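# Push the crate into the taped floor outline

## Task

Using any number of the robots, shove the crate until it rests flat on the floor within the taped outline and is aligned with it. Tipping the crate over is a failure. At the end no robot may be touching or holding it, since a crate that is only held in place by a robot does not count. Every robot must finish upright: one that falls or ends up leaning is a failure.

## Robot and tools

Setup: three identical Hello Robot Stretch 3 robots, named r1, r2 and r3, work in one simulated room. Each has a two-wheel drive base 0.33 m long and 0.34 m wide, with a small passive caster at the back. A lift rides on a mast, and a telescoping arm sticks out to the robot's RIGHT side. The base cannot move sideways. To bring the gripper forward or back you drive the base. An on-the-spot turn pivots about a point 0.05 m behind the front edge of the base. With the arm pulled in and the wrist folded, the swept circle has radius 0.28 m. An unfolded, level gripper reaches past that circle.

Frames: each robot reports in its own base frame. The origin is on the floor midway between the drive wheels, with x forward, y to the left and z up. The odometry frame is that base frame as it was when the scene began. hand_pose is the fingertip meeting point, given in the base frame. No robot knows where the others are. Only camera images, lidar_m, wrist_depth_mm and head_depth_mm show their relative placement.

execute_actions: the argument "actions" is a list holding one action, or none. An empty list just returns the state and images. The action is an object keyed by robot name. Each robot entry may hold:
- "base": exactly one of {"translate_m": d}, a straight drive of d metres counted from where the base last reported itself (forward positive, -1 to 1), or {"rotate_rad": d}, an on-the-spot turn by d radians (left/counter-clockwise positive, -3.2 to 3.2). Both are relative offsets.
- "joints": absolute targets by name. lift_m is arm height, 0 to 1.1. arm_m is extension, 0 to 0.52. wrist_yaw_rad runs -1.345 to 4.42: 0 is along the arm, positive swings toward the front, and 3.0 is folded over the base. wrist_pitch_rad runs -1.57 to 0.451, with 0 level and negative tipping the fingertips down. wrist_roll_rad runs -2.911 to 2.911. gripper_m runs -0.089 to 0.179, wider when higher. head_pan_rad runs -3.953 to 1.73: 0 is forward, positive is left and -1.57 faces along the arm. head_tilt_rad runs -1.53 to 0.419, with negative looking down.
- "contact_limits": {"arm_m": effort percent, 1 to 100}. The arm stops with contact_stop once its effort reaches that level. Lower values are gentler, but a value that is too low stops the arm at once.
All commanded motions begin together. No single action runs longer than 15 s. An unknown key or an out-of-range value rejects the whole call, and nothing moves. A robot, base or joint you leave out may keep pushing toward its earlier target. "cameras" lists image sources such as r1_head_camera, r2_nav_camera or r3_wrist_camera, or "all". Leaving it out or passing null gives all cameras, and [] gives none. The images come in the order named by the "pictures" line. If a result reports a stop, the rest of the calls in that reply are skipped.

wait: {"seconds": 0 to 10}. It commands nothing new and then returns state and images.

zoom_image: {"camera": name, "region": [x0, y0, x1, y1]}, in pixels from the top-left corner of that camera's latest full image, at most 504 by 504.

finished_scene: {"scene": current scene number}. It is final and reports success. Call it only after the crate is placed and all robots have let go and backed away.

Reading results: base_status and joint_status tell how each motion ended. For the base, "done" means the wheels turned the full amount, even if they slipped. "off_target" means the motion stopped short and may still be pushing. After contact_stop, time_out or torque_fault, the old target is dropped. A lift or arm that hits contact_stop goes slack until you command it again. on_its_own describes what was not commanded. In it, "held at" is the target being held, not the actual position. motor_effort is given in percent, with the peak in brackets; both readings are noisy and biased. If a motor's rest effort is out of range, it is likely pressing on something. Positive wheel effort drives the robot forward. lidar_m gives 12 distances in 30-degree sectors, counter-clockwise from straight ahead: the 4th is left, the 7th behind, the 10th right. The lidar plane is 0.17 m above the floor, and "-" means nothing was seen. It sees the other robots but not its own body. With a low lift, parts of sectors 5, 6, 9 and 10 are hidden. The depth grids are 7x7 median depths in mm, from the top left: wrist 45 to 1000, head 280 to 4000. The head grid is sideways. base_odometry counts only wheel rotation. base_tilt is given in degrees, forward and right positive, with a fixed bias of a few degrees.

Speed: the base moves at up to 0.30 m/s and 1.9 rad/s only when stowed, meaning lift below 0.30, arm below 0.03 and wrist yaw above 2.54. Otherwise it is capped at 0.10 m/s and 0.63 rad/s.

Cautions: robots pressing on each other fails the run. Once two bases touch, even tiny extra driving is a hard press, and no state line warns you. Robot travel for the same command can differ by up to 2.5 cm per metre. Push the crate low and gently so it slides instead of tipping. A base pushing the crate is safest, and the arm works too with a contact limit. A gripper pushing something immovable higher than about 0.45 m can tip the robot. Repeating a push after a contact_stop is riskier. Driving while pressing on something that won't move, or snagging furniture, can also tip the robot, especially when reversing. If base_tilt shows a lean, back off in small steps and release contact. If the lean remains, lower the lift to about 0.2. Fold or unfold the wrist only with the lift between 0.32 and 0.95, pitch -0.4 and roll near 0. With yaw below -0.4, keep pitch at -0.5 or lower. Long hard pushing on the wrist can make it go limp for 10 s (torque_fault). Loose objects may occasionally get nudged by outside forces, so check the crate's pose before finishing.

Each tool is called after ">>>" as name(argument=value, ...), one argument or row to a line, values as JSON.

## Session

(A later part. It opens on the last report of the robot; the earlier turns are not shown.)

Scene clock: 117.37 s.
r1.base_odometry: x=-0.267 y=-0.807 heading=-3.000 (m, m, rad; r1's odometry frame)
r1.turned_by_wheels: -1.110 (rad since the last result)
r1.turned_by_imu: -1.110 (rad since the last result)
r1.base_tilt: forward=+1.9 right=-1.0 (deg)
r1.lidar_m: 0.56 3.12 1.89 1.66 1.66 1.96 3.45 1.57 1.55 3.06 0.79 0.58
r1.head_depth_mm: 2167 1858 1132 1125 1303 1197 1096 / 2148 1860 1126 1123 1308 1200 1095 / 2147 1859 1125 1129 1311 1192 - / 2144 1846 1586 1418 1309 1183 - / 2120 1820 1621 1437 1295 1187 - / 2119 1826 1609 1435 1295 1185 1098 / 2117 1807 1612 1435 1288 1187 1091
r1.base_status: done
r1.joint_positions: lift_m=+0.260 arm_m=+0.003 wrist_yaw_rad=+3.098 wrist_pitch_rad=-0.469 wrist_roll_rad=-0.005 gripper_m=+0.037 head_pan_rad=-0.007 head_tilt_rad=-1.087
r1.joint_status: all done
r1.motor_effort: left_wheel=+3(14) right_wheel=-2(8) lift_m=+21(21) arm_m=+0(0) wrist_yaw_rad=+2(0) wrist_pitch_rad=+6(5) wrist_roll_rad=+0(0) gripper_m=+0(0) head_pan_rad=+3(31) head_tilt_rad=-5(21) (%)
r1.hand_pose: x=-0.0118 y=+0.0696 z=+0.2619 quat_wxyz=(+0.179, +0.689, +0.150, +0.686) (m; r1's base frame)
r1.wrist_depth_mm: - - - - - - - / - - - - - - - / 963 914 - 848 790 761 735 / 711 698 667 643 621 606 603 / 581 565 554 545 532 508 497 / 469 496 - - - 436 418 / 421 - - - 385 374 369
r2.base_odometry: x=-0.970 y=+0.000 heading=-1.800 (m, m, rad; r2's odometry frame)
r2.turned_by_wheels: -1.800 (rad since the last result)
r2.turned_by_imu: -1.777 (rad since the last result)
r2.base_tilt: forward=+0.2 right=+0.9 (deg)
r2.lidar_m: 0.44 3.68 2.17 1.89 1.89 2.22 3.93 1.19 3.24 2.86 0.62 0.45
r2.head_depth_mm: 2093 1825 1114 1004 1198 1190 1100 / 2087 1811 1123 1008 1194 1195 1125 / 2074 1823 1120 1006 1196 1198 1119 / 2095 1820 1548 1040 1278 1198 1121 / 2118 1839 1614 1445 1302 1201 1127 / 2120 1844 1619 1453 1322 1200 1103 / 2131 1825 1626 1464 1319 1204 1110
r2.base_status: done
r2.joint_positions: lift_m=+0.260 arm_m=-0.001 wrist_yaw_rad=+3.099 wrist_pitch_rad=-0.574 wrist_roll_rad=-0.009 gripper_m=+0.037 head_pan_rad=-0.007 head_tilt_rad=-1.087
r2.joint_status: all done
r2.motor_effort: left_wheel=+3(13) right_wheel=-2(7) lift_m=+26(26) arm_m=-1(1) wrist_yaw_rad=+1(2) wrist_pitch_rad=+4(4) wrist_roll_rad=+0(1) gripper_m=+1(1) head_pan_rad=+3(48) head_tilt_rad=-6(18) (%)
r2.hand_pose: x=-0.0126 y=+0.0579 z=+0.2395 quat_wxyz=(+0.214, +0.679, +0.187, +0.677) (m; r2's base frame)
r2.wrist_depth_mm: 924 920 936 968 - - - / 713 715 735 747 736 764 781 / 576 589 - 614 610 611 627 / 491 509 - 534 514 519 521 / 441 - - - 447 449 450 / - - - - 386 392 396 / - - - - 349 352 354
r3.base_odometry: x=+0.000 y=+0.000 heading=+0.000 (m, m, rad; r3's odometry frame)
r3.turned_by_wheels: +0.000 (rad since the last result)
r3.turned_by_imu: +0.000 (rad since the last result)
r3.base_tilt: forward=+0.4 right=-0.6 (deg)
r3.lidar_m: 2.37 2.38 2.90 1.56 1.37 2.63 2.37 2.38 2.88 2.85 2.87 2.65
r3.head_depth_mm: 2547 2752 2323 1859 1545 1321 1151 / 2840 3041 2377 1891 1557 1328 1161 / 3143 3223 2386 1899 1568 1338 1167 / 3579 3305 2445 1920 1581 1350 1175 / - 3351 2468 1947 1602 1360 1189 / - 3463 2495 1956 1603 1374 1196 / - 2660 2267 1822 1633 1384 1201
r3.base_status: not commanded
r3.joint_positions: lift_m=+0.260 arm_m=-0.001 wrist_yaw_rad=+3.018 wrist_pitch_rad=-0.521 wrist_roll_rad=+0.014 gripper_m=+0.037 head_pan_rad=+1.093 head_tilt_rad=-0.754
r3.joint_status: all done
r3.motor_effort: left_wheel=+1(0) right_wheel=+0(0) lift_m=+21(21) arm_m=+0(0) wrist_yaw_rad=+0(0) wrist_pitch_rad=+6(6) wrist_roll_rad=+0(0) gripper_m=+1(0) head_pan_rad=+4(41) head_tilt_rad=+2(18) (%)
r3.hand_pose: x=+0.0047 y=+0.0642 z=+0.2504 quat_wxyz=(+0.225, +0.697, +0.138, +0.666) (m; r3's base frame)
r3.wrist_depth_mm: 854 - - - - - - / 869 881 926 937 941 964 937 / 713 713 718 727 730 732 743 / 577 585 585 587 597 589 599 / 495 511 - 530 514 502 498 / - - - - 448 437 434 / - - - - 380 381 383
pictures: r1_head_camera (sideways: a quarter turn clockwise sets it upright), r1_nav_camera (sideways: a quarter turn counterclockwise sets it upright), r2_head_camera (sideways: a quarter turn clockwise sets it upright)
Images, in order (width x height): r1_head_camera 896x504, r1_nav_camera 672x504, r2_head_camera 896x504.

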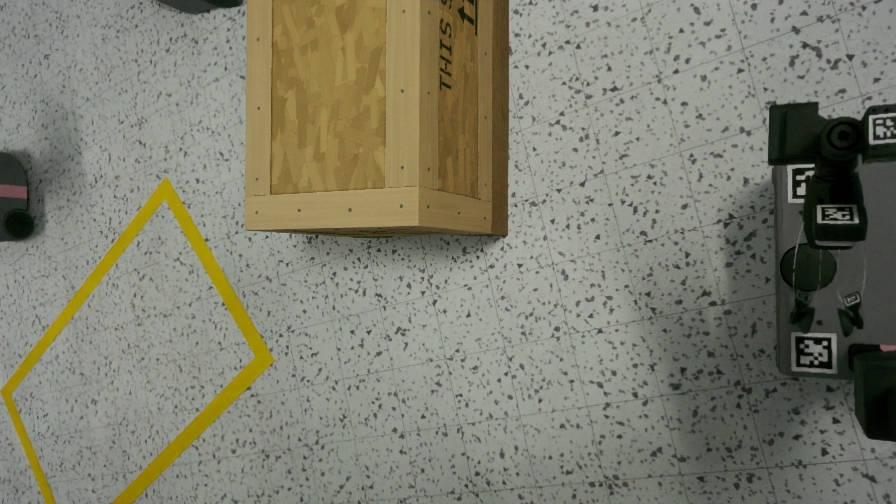

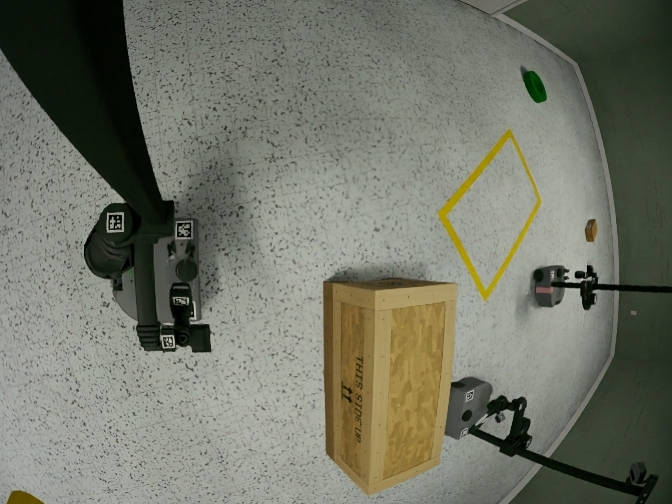

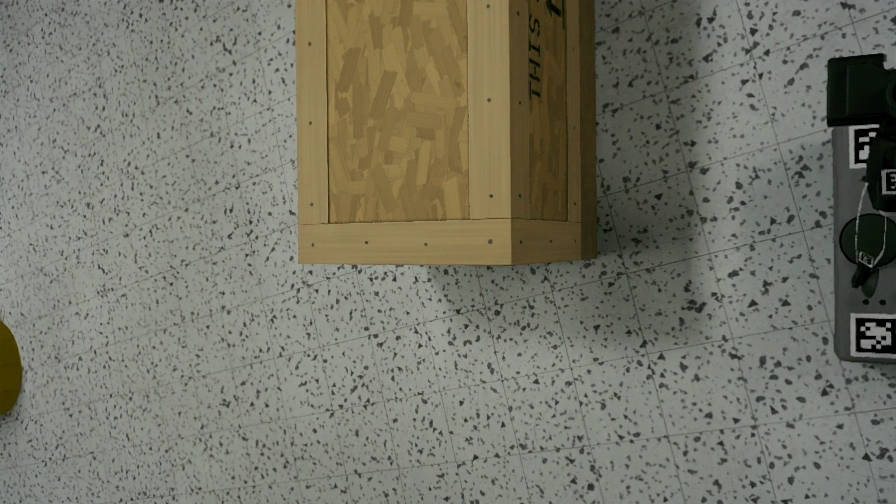

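>>> execute_actions(
  actions=[
    {"r1":{"base":{"translate_m":0.45}},"r2":{"base":{"translate_m":0.33}}},
  ],
  cameras=[],
)

>>> execute_actions(
  actions=[
    {"r1":{"base":{"translate_m":0.03},"joints":{"lift_m":0.56,"head_pan_rad":-0.4,"wrist_pitch_rad":-0.4}},"r2":{"base":{"translate_m":0.03},"joints":{"lift_m":0.56,"head_pan_rad":-0.4,"wrist_pitch_rad":-0.4}}},
  ],
  cameras=["r1_nav_camera","r2_nav_camera"],
)

Scene clock: 130.27 s.
r1.base_odometry: x=-0.712 y=-0.871 heading=-3.000 (m, m, rad; r1's odometry frame)
r1.turned_by_wheels: +0.000 (rad since the last result)
r1.turned_by_imu: -0.001 (rad since the last result)
r1.base_tilt: forward=+1.9 right=-1.0 (deg)
r1.lidar_m: 0.30 3.34 2.00 1.76 1.76 2.08 3.74 1.87 3.36 0.44 0.16 0.15
r1.head_depth_mm: 2146 1852 1636 1454 912 868 1096 / 2152 1867 1623 1448 910 859 1096 / 1952 1856 1628 1441 903 861 - / 2042 1827 1622 1438 1287 1176 - / 2130 1838 1609 1436 1312 1185 - / 2117 1842 1617 1435 1294 1182 1099 / 2129 1826 1604 1430 1296 1183 1082
r1.base_status: done
r1.joint_positions: lift_m=+0.260 arm_m=+0.003 wrist_yaw_rad=+3.098 wrist_pitch_rad=-0.469 wrist_roll_rad=-0.005 gripper_m=+0.037 head_pan_rad=-0.007 head_tilt_rad=-1.087
r1.joint_status: not commanded
r1.motor_effort: left_wheel=+3(15) right_wheel=-2(7) lift_m=+20(21) arm_m=+0(0) wrist_yaw_rad=+2(1) wrist_pitch_rad=+5(6) wrist_roll_rad=+0(0) gripper_m=+0(0) head_pan_rad=+4(3) head_tilt_rad=-5(5) (%)
r1.hand_pose: x=-0.0118 y=+0.0696 z=+0.2619 quat_wxyz=(+0.179, +0.689, +0.150, +0.686) (m; r1's base frame)
r1.wrist_depth_mm: - - - - - - - / - - - - - - 975 / 901 907 - 835 800 778 742 / 711 678 678 644 628 597 614 / 576 557 556 546 540 498 496 / 480 489 - - - 433 426 / 418 - - - 383 374 367
r2.base_odometry: x=-1.045 y=-0.321 heading=-1.800 (m, m, rad; r2's odometry frame)
r2.turned_by_wheels: +0.000 (rad since the last result)
r2.turned_by_imu: +0.002 (rad since the last result)
r2.base_tilt: forward=+0.2 right=+0.9 (deg)
r2.lidar_m: 4.26 3.79 2.25 1.97 1.96 2.31 4.11 1.47 3.16 0.43 0.16 0.15
r2.head_depth_mm: 2075 1810 1608 1440 910 829 1085 / 2064 1816 1611 1445 913 831 1114 / 2105 1808 1612 1448 910 834 1104 / 2101 1814 1609 1454 936 856 1110 / 2058 1820 1624 1452 1312 1203 1123 / 2002 1847 1610 1450 1323 1202 1105 / 2124 1834 1638 1458 1323 1210 1108
r2.base_status: done
r2.joint_positions: lift_m=+0.260 arm_m=-0.001 wrist_yaw_rad=+3.099 wrist_pitch_rad=-0.574 wrist_roll_rad=-0.009 gripper_m=+0.037 head_pan_rad=-0.007 head_tilt_rad=-1.088
r2.joint_status: not commanded
r2.motor_effort: left_wheel=+2(13) right_wheel=-1(7) lift_m=+27(26) arm_m=-2(1) wrist_yaw_rad=+2(1) wrist_pitch_rad=+4(4) wrist_roll_rad=+1(1) gripper_m=+1(0) head_pan_rad=+4(2) head_tilt_rad=-4(6) (%)
r2.hand_pose: x=-0.0126 y=+0.0579 z=+0.2395 quat_wxyz=(+0.214, +0.679, +0.187, +0.677) (m; r2's base frame)
r2.wrist_depth_mm: 913 904 925 948 - - - / 719 720 743 731 750 769 781 / 584 591 - 605 607 608 627 / 496 516 - 535 510 517 529 / 443 - - - 451 445 143 / - - - - 389 396 138 / - - - - 347 191 138
r3.base_odometry: x=+0.000 y=+0.000 heading=+0.000 (m, m, rad; r3's odometry frame)
r3.turned_by_wheels: +0.000 (rad since the last result)
r3.turned_by_imu: -0.001 (rad since the last result)
r3.base_tilt: forward=+0.4 right=-0.6 (deg)
r3.lidar_m: 2.37 2.38 2.90 1.56 1.65 2.63 2.37 2.37 2.87 2.86 2.87 2.66
r3.head_depth_mm: 2554 2752 2338 1852 1538 1313 1154 / 2828 3021 2365 1885 1556 1336 1164 / 3138 3223 2404 1890 1577 1345 1170 / 3535 3329 2433 1916 1590 1349 1178 / - 3394 2450 1939 1607 1356 1182 / - 3495 2305 1945 1625 1371 1195 / - 3055 2040 1825 1624 1389 1204
r3.base_status: not commanded
r3.joint_positions: lift_m=+0.260 arm_m=-0.001 wrist_yaw_rad=+3.018 wrist_pitch_rad=-0.521 wrist_roll_rad=+0.014 gripper_m=+0.037 head_pan_rad=+1.093 head_tilt_rad=-0.754
r3.joint_status: not commanded
r3.motor_effort: left_wheel=+0(0) right_wheel=+0(0) lift_m=+21(21) arm_m=+0(0) wrist_yaw_rad=+0(0) wrist_pitch_rad=+6(6) wrist_roll_rad=+0(0) gripper_m=+0(0) head_pan_rad=+4(5) head_tilt_rad=+2(1) (%)
r3.hand_pose: x=+0.0047 y=+0.0642 z=+0.2504 quat_wxyz=(+0.225, +0.697, +0.138, +0.666) (m; r3's base frame)
r3.wrist_depth_mm: - - - - - - - / 919 894 916 919 950 932 950 / 718 724 720 728 726 724 731 / 586 587 593 589 592 593 596 / 493 515 - 532 518 506 506 / - - - - 444 434 436 / - - - - 381 384 385
pictures: none
No camera images: the call's "cameras" was empty. Leave "cameras" out to get every camera's image.

Scene clock: 133.83 s.
r1.base_odometry: x=-0.742 y=-0.875 heading=-2.999 (m, m, rad; r1's odometry frame)
r1.turned_by_wheels: +0.000 (rad since the last result)
r1.turned_by_imu: +0.000 (rad since the last result)
r1.base_tilt: forward=+1.9 right=-1.1 (deg)
r1.lidar_m: 0.30 3.37 2.01 1.77 1.77 2.08 3.75 1.89 3.37 0.33 0.15 0.15
r1.head_depth_mm: 2157 1837 1417 1010 914 1202 - / 2153 1853 1632 1006 911 865 - / 2161 1849 1620 1005 910 894 - / 2138 1852 1618 1008 905 1110 - / 2120 1841 1615 1433 1269 1183 - / 1976 1837 1608 1458 1298 1178 1085 / 1840 1822 1590 1439 1298 1179 1093
r1.base_status: done
r1.joint_positions: lift_m=+0.560 arm_m=+0.003 wrist_yaw_rad=+3.099 wrist_pitch_rad=-0.420 wrist_roll_rad=-0.005 gripper_m=+0.037 head_pan_rad=-0.393 head_tilt_rad=-1.088
r1.joint_status: all done
r1.motor_effort: left_wheel=+3(16) right_wheel=-2(8) lift_m=+39(43) arm_m=+0(0) wrist_yaw_rad=+2(2) wrist_pitch_rad=+8(9) wrist_roll_rad=+0(0) gripper_m=+0(0) head_pan_rad=-2(20) head_tilt_rad=-5(5) (%)
r1.hand_pose: x=-0.0116 y=+0.0761 z=+0.5720 quat_wxyz=(+0.162, +0.692, +0.133, +0.690) (m; r1's base frame)
r1.wrist_depth_mm: - - - - - - - / - - - - - - - / - - - - - - - / - - - - - - - / - - - 992 989 955 920 / 913 894 852 853 791 816 774 / 751 746 728 704 711 704 668
r2.base_odometry: x=-1.052 y=-0.351 heading=-1.800 (m, m, rad; r2's odometry frame)
r2.turned_by_wheels: +0.000 (rad since the last result)
r2.turned_by_imu: +0.000 (rad since the last result)
r2.base_tilt: forward=+0.2 right=+0.9 (deg)
r2.lidar_m: - 3.81 2.26 1.97 1.97 2.32 4.13 1.49 3.16 0.31 0.15 -
r2.head_depth_mm: 2078 1811 1480 1000 909 858 - / 2069 1823 1593 999 912 844 1128 / 2082 1819 1604 1005 912 838 1132 / 2111 1807 1611 1445 913 838 815 / 2118 1838 1603 1441 915 864 1111 / 2099 1826 1621 1456 1299 1201 1110 / 2116 1840 1631 1455 1325 1208 1104
r2.base_status: done
r2.joint_positions: lift_m=+0.560 arm_m=-0.001 wrist_yaw_rad=+3.099 wrist_pitch_rad=-0.419 wrist_roll_rad=-0.009 gripper_m=+0.037 head_pan_rad=-0.393 head_tilt_rad=-1.088
r2.joint_status: all done
r2.motor_effort: left_wheel=+2(12) right_wheel=-1(6) lift_m=+37(39) arm_m=-1(1) wrist_yaw_rad=+1(2) wrist_pitch_rad=+6(6) wrist_roll_rad=+0(1) gripper_m=-1(0) head_pan_rad=-5(32) head_tilt_rad=-4(5) (%)
r2.hand_pose: x=-0.0117 y=+0.0801 z=+0.5721 quat_wxyz=(+0.162, +0.691, +0.133, +0.692) (m; r2's base frame)
r2.wrist_depth_mm: - - - - - - - / - - - - - - - / - - - - - - - / - - - - - - - / 913 888 890 893 929 941 933 / 754 768 - 769 760 772 787 / 658 662 662 675 679 669 676
r3.base_odometry: x=+0.000 y=+0.000 heading=+0.000 (m, m, rad; r3's odometry frame)
r3.turned_by_wheels: +0.000 (rad since the last result)
r3.turned_by_imu: -0.001 (rad since the last result)
r3.base_tilt: forward=+0.4 right=-0.5 (deg)
r3.lidar_m: 2.37 2.38 2.89 1.56 1.65 2.63 2.36 2.37 2.87 2.86 2.87 2.66
r3.head_depth_mm: 2557 2749 2322 1859 1540 1322 1158 / 2830 3034 2364 1879 1558 1331 1165 / 3119 3243 2399 1899 1568 1337 1163 / 3511 3317 2424 1910 1584 1350 1175 / - 3376 2463 1941 1598 1351 1182 / - 3483 2330 1965 1612 1377 1198 / - 3183 2163 1822 1629 1387 1201
r3.base_status: not commanded
r3.joint_positions: lift_m=+0.260 arm_m=-0.001 wrist_yaw_rad=+3.018 wrist_pitch_rad=-0.521 wrist_roll_rad=+0.014 gripper_m=+0.037 head_pan_rad=+1.093 head_tilt_rad=-0.754
r3.joint_status: not commanded
r3.motor_effort: left_wheel=+0(0) right_wheel=+0(0) lift_m=+21(21) arm_m=+0(0) wrist_yaw_rad=+0(0) wrist_pitch_rad=+6(6) wrist_roll_rad=+0(0) gripper_m=+0(1) head_pan_rad=+4(4) head_tilt_rad=+3(3) (%)
r3.hand_pose: x=+0.0047 y=+0.0642 z=+0.2504 quat_wxyz=(+0.225, +0.697, +0.138, +0.666) (m; r3's base frame)
r3.wrist_depth_mm: - - - - - - - / 907 899 915 926 961 954 951 / 714 716 729 731 728 732 727 / 580 585 590 586 591 594 601 / 492 506 - 533 516 502 500 / - - - - 447 432 433 / - - - - 383 386 383
pictures: r1_nav_camera (sideways: a quarter turn counterclockwise sets it upright), r2_nav_camera (sideways: a quarter turn counterclockwise sets it upright)
Images, in order (width x height): r1_nav_camera 672x504, r2_nav_camera 672x504.

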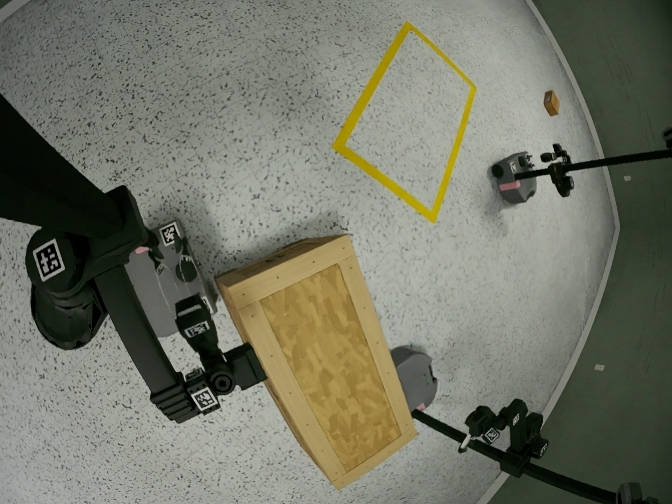

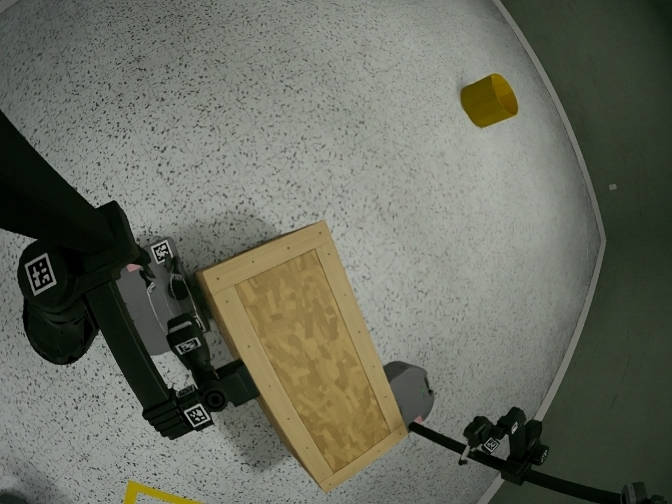

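>>> execute_actions(
  actions=[
    {"r1":{"base":{"translate_m":0.24}},"r2":{"base":{"translate_m":0.16}}},
  ],
  cameras=["r1_nav_camera","r2_head_camera","r1_head_camera","r3_head_camera"],
)

Scene clock: 143.33 s.
r1.base_odometry: x=-0.979 y=-0.909 heading=-3.000 (m, m, rad; r1's odometry frame)
r1.turned_by_wheels: +0.000 (rad since the last result)
r1.turned_by_imu: -0.892 (rad since the last result)
r1.base_tilt: forward=+1.9 right=-1.0 (deg)
r1.lidar_m: - 0.15 1.91 2.72 1.91 1.80 1.84 2.40 3.99 1.95 3.12 3.05
r1.head_depth_mm: 2136 1835 1627 1451 1314 1203 - / 2139 1837 1594 1450 1308 1225 1081 / 2142 1853 1127 1030 1285 1206 - / 2119 1838 1125 1001 900 846 - / 1973 1802 1124 996 906 844 - / 1068 1832 1457 997 903 855 1088 / 876 1811 1591 1443 902 1145 1084
r1.base_status: translate_m off_target (by the wheels' count: +0.2399 of +0.2400)
r1.joint_positions: lift_m=+0.560 arm_m=+0.003 wrist_yaw_rad=+3.099 wrist_pitch_rad=-0.417 wrist_roll_rad=-0.005 gripper_m=+0.037 head_pan_rad=-0.395 head_tilt_rad=-1.091
r1.joint_status: not commanded
r1.on_its_own: left_wheel is at rest, and its effort (+19) is outside its rest range (-18 to +18); right_wheel is at rest, and its effort (+21) is outside its rest range (-18 to +18)
r1.motor_effort: left_wheel=+19(65) right_wheel=+21(75) lift_m=+32(39) arm_m=+0(0) wrist_yaw_rad=+2(1) wrist_pitch_rad=+7(8) wrist_roll_rad=+0(0) gripper_m=+0(0) head_pan_rad=-1(1) head_tilt_rad=-4(5) (%)
r1.hand_pose: x=-0.0118 y=+0.0764 z=+0.5729 quat_wxyz=(+0.161, +0.693, +0.132, +0.691) (m; r1's base frame)
r1.wrist_depth_mm: - - - - - - - / - - - - - - - / - - - - - - - / - - - - - - - / - - - - - 970 928 / 901 871 857 821 827 801 342 / 763 739 736 733 709 575 295
r2.base_odometry: x=-1.088 y=-0.506 heading=-1.799 (m, m, rad; r2's odometry frame)
r2.turned_by_wheels: +0.000 (rad since the last result)
r2.turned_by_imu: -0.544 (rad since the last result)
r2.base_tilt: forward=+0.2 right=+1.0 (deg)
r2.lidar_m: - 2.00 3.94 2.26 1.95 1.96 2.26 3.91 1.53 3.19 0.23 0.15
r2.head_depth_mm: 1953 1784 1115 1032 1295 1204 - / 2073 1826 1124 1008 951 1193 1120 / 1011 1812 1124 1009 912 1047 1142 / 2007 1831 1549 1012 913 832 797 / 2095 1826 1615 1010 915 837 1087 / 2111 1829 1611 1445 918 849 1105 / 2113 1842 1629 1441 1293 1171 1108
r2.base_status: translate_m off_target (by the wheels' count: +0.1598 of +0.1600)
r2.joint_positions: lift_m=+0.560 arm_m=-0.001 wrist_yaw_rad=+3.099 wrist_pitch_rad=-0.418 wrist_roll_rad=-0.009 gripper_m=+0.037 head_pan_rad=-0.394 head_tilt_rad=-1.089
r2.joint_status: not commanded
r2.on_its_own: left_wheel is at rest, and its effort (+46) is outside its rest range (-18 to +18); right_wheel is at rest, and its effort (+26) is outside its rest range (-18 to +18)
r2.motor_effort: left_wheel=+46(64) right_wheel=+26(72) lift_m=+34(38) arm_m=-1(1) wrist_yaw_rad=+1(2) wrist_pitch_rad=+6(6) wrist_roll_rad=+1(1) gripper_m=+0(0) head_pan_rad=-5(5) head_tilt_rad=-4(5) (%)
r2.hand_pose: x=-0.0117 y=+0.0802 z=+0.5725 quat_wxyz=(+0.161, +0.691, +0.133, +0.692) (m; r2's base frame)
r2.wrist_depth_mm: - - - - - - - / - - - - - - - / - - - - - - - / - - - - - - - / 884 893 909 920 933 918 929 / 757 760 - 772 765 758 347 / 658 666 661 677 668 302 302
r3.base_odometry: x=+0.000 y=+0.000 heading=+0.000 (m, m, rad; r3's odometry frame)
r3.turned_by_wheels: +0.000 (rad since the last result)
r3.turned_by_imu: -0.001 (rad since the last result)
r3.base_tilt: forward=+0.4 right=-0.6 (deg)
r3.lidar_m: 2.37 2.38 2.90 1.56 1.65 2.62 2.37 2.37 2.88 2.86 2.87 2.66
r3.head_depth_mm: 2555 2785 2337 1856 1539 1324 1156 / 2778 3032 2382 1875 1558 1328 1162 / 3102 3227 2396 1896 1568 1339 1171 / 3505 3322 2399 1914 1587 1346 1177 / - 3386 2455 1932 1603 1374 1186 / - 3244 2181 1957 1609 1376 1194 / - 3012 2104 1817 1630 1382 1202
r3.base_status: not commanded
r3.joint_positions: lift_m=+0.260 arm_m=-0.001 wrist_yaw_rad=+3.018 wrist_pitch_rad=-0.521 wrist_roll_rad=+0.014 gripper_m=+0.037 head_pan_rad=+1.093 head_tilt_rad=-0.754
r3.joint_status: not commanded
r3.motor_effort: left_wheel=+0(0) right_wheel=+0(0) lift_m=+21(21) arm_m=+0(0) wrist_yaw_rad=+0(0) wrist_pitch_rad=+6(6) wrist_roll_rad=+0(0) gripper_m=-1(0) head_pan_rad=+3(5) head_tilt_rad=+3(3) (%)
r3.hand_pose: x=+0.0047 y=+0.0642 z=+0.2504 quat_wxyz=(+0.225, +0.697, +0.138, +0.666) (m; r3's base frame)
r3.wrist_depth_mm: - - - - - - - / 920 889 933 924 932 953 948 / 705 711 723 729 717 732 733 / 588 579 583 590 599 596 595 / 489 512 - 532 519 503 502 / - - - - 443 429 437 / - - - - 380 382 383
pictures: r1_head_camera (sideways: a quarter turn clockwise sets it upright), r1_nav_camera (sideways: a quarter turn counterclockwise sets it upright), r2_head_camera (sideways: a quarter turn clockwise sets it upright), r3_head_camera (sideways: a quarter turn clockwise sets it upright)
Images, in order (width x height): r1_head_camera 896x504, r1_nav_camera 672x504, r2_head_camera 896x504, r3_head_camera 896x504.

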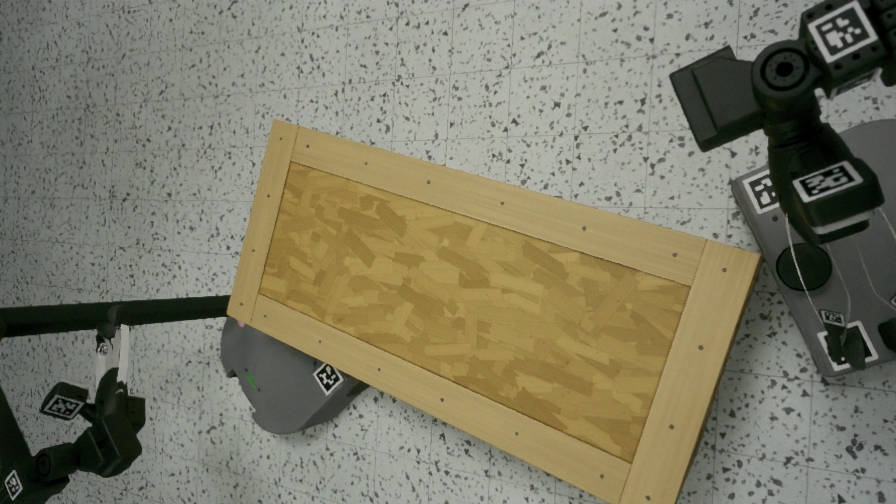

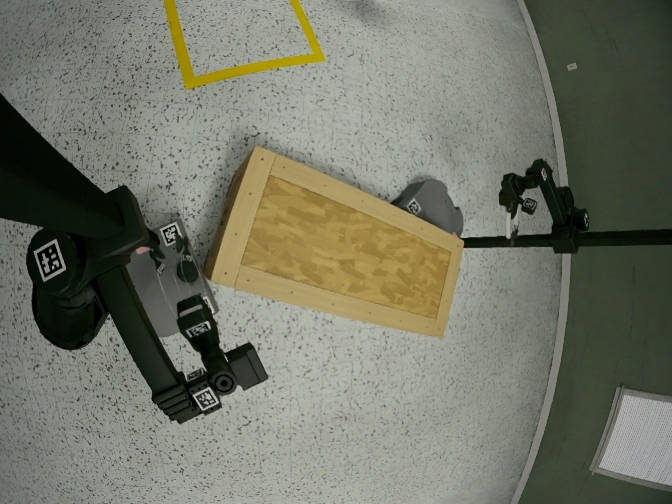

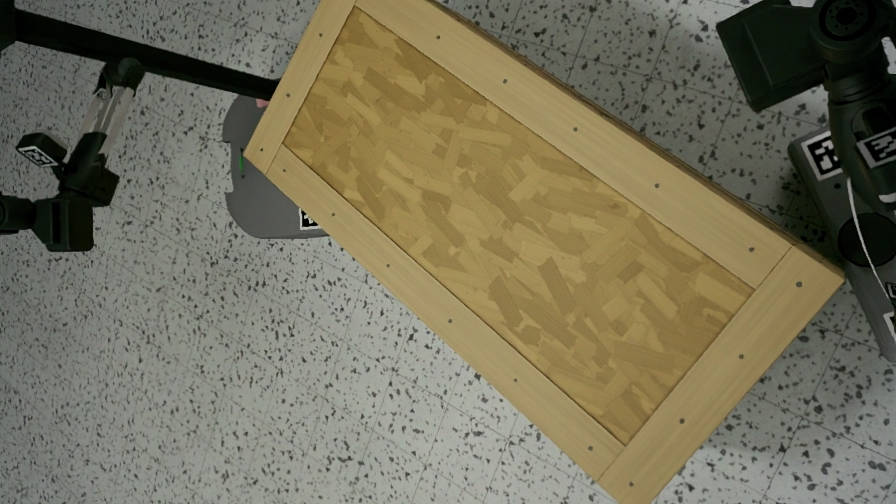

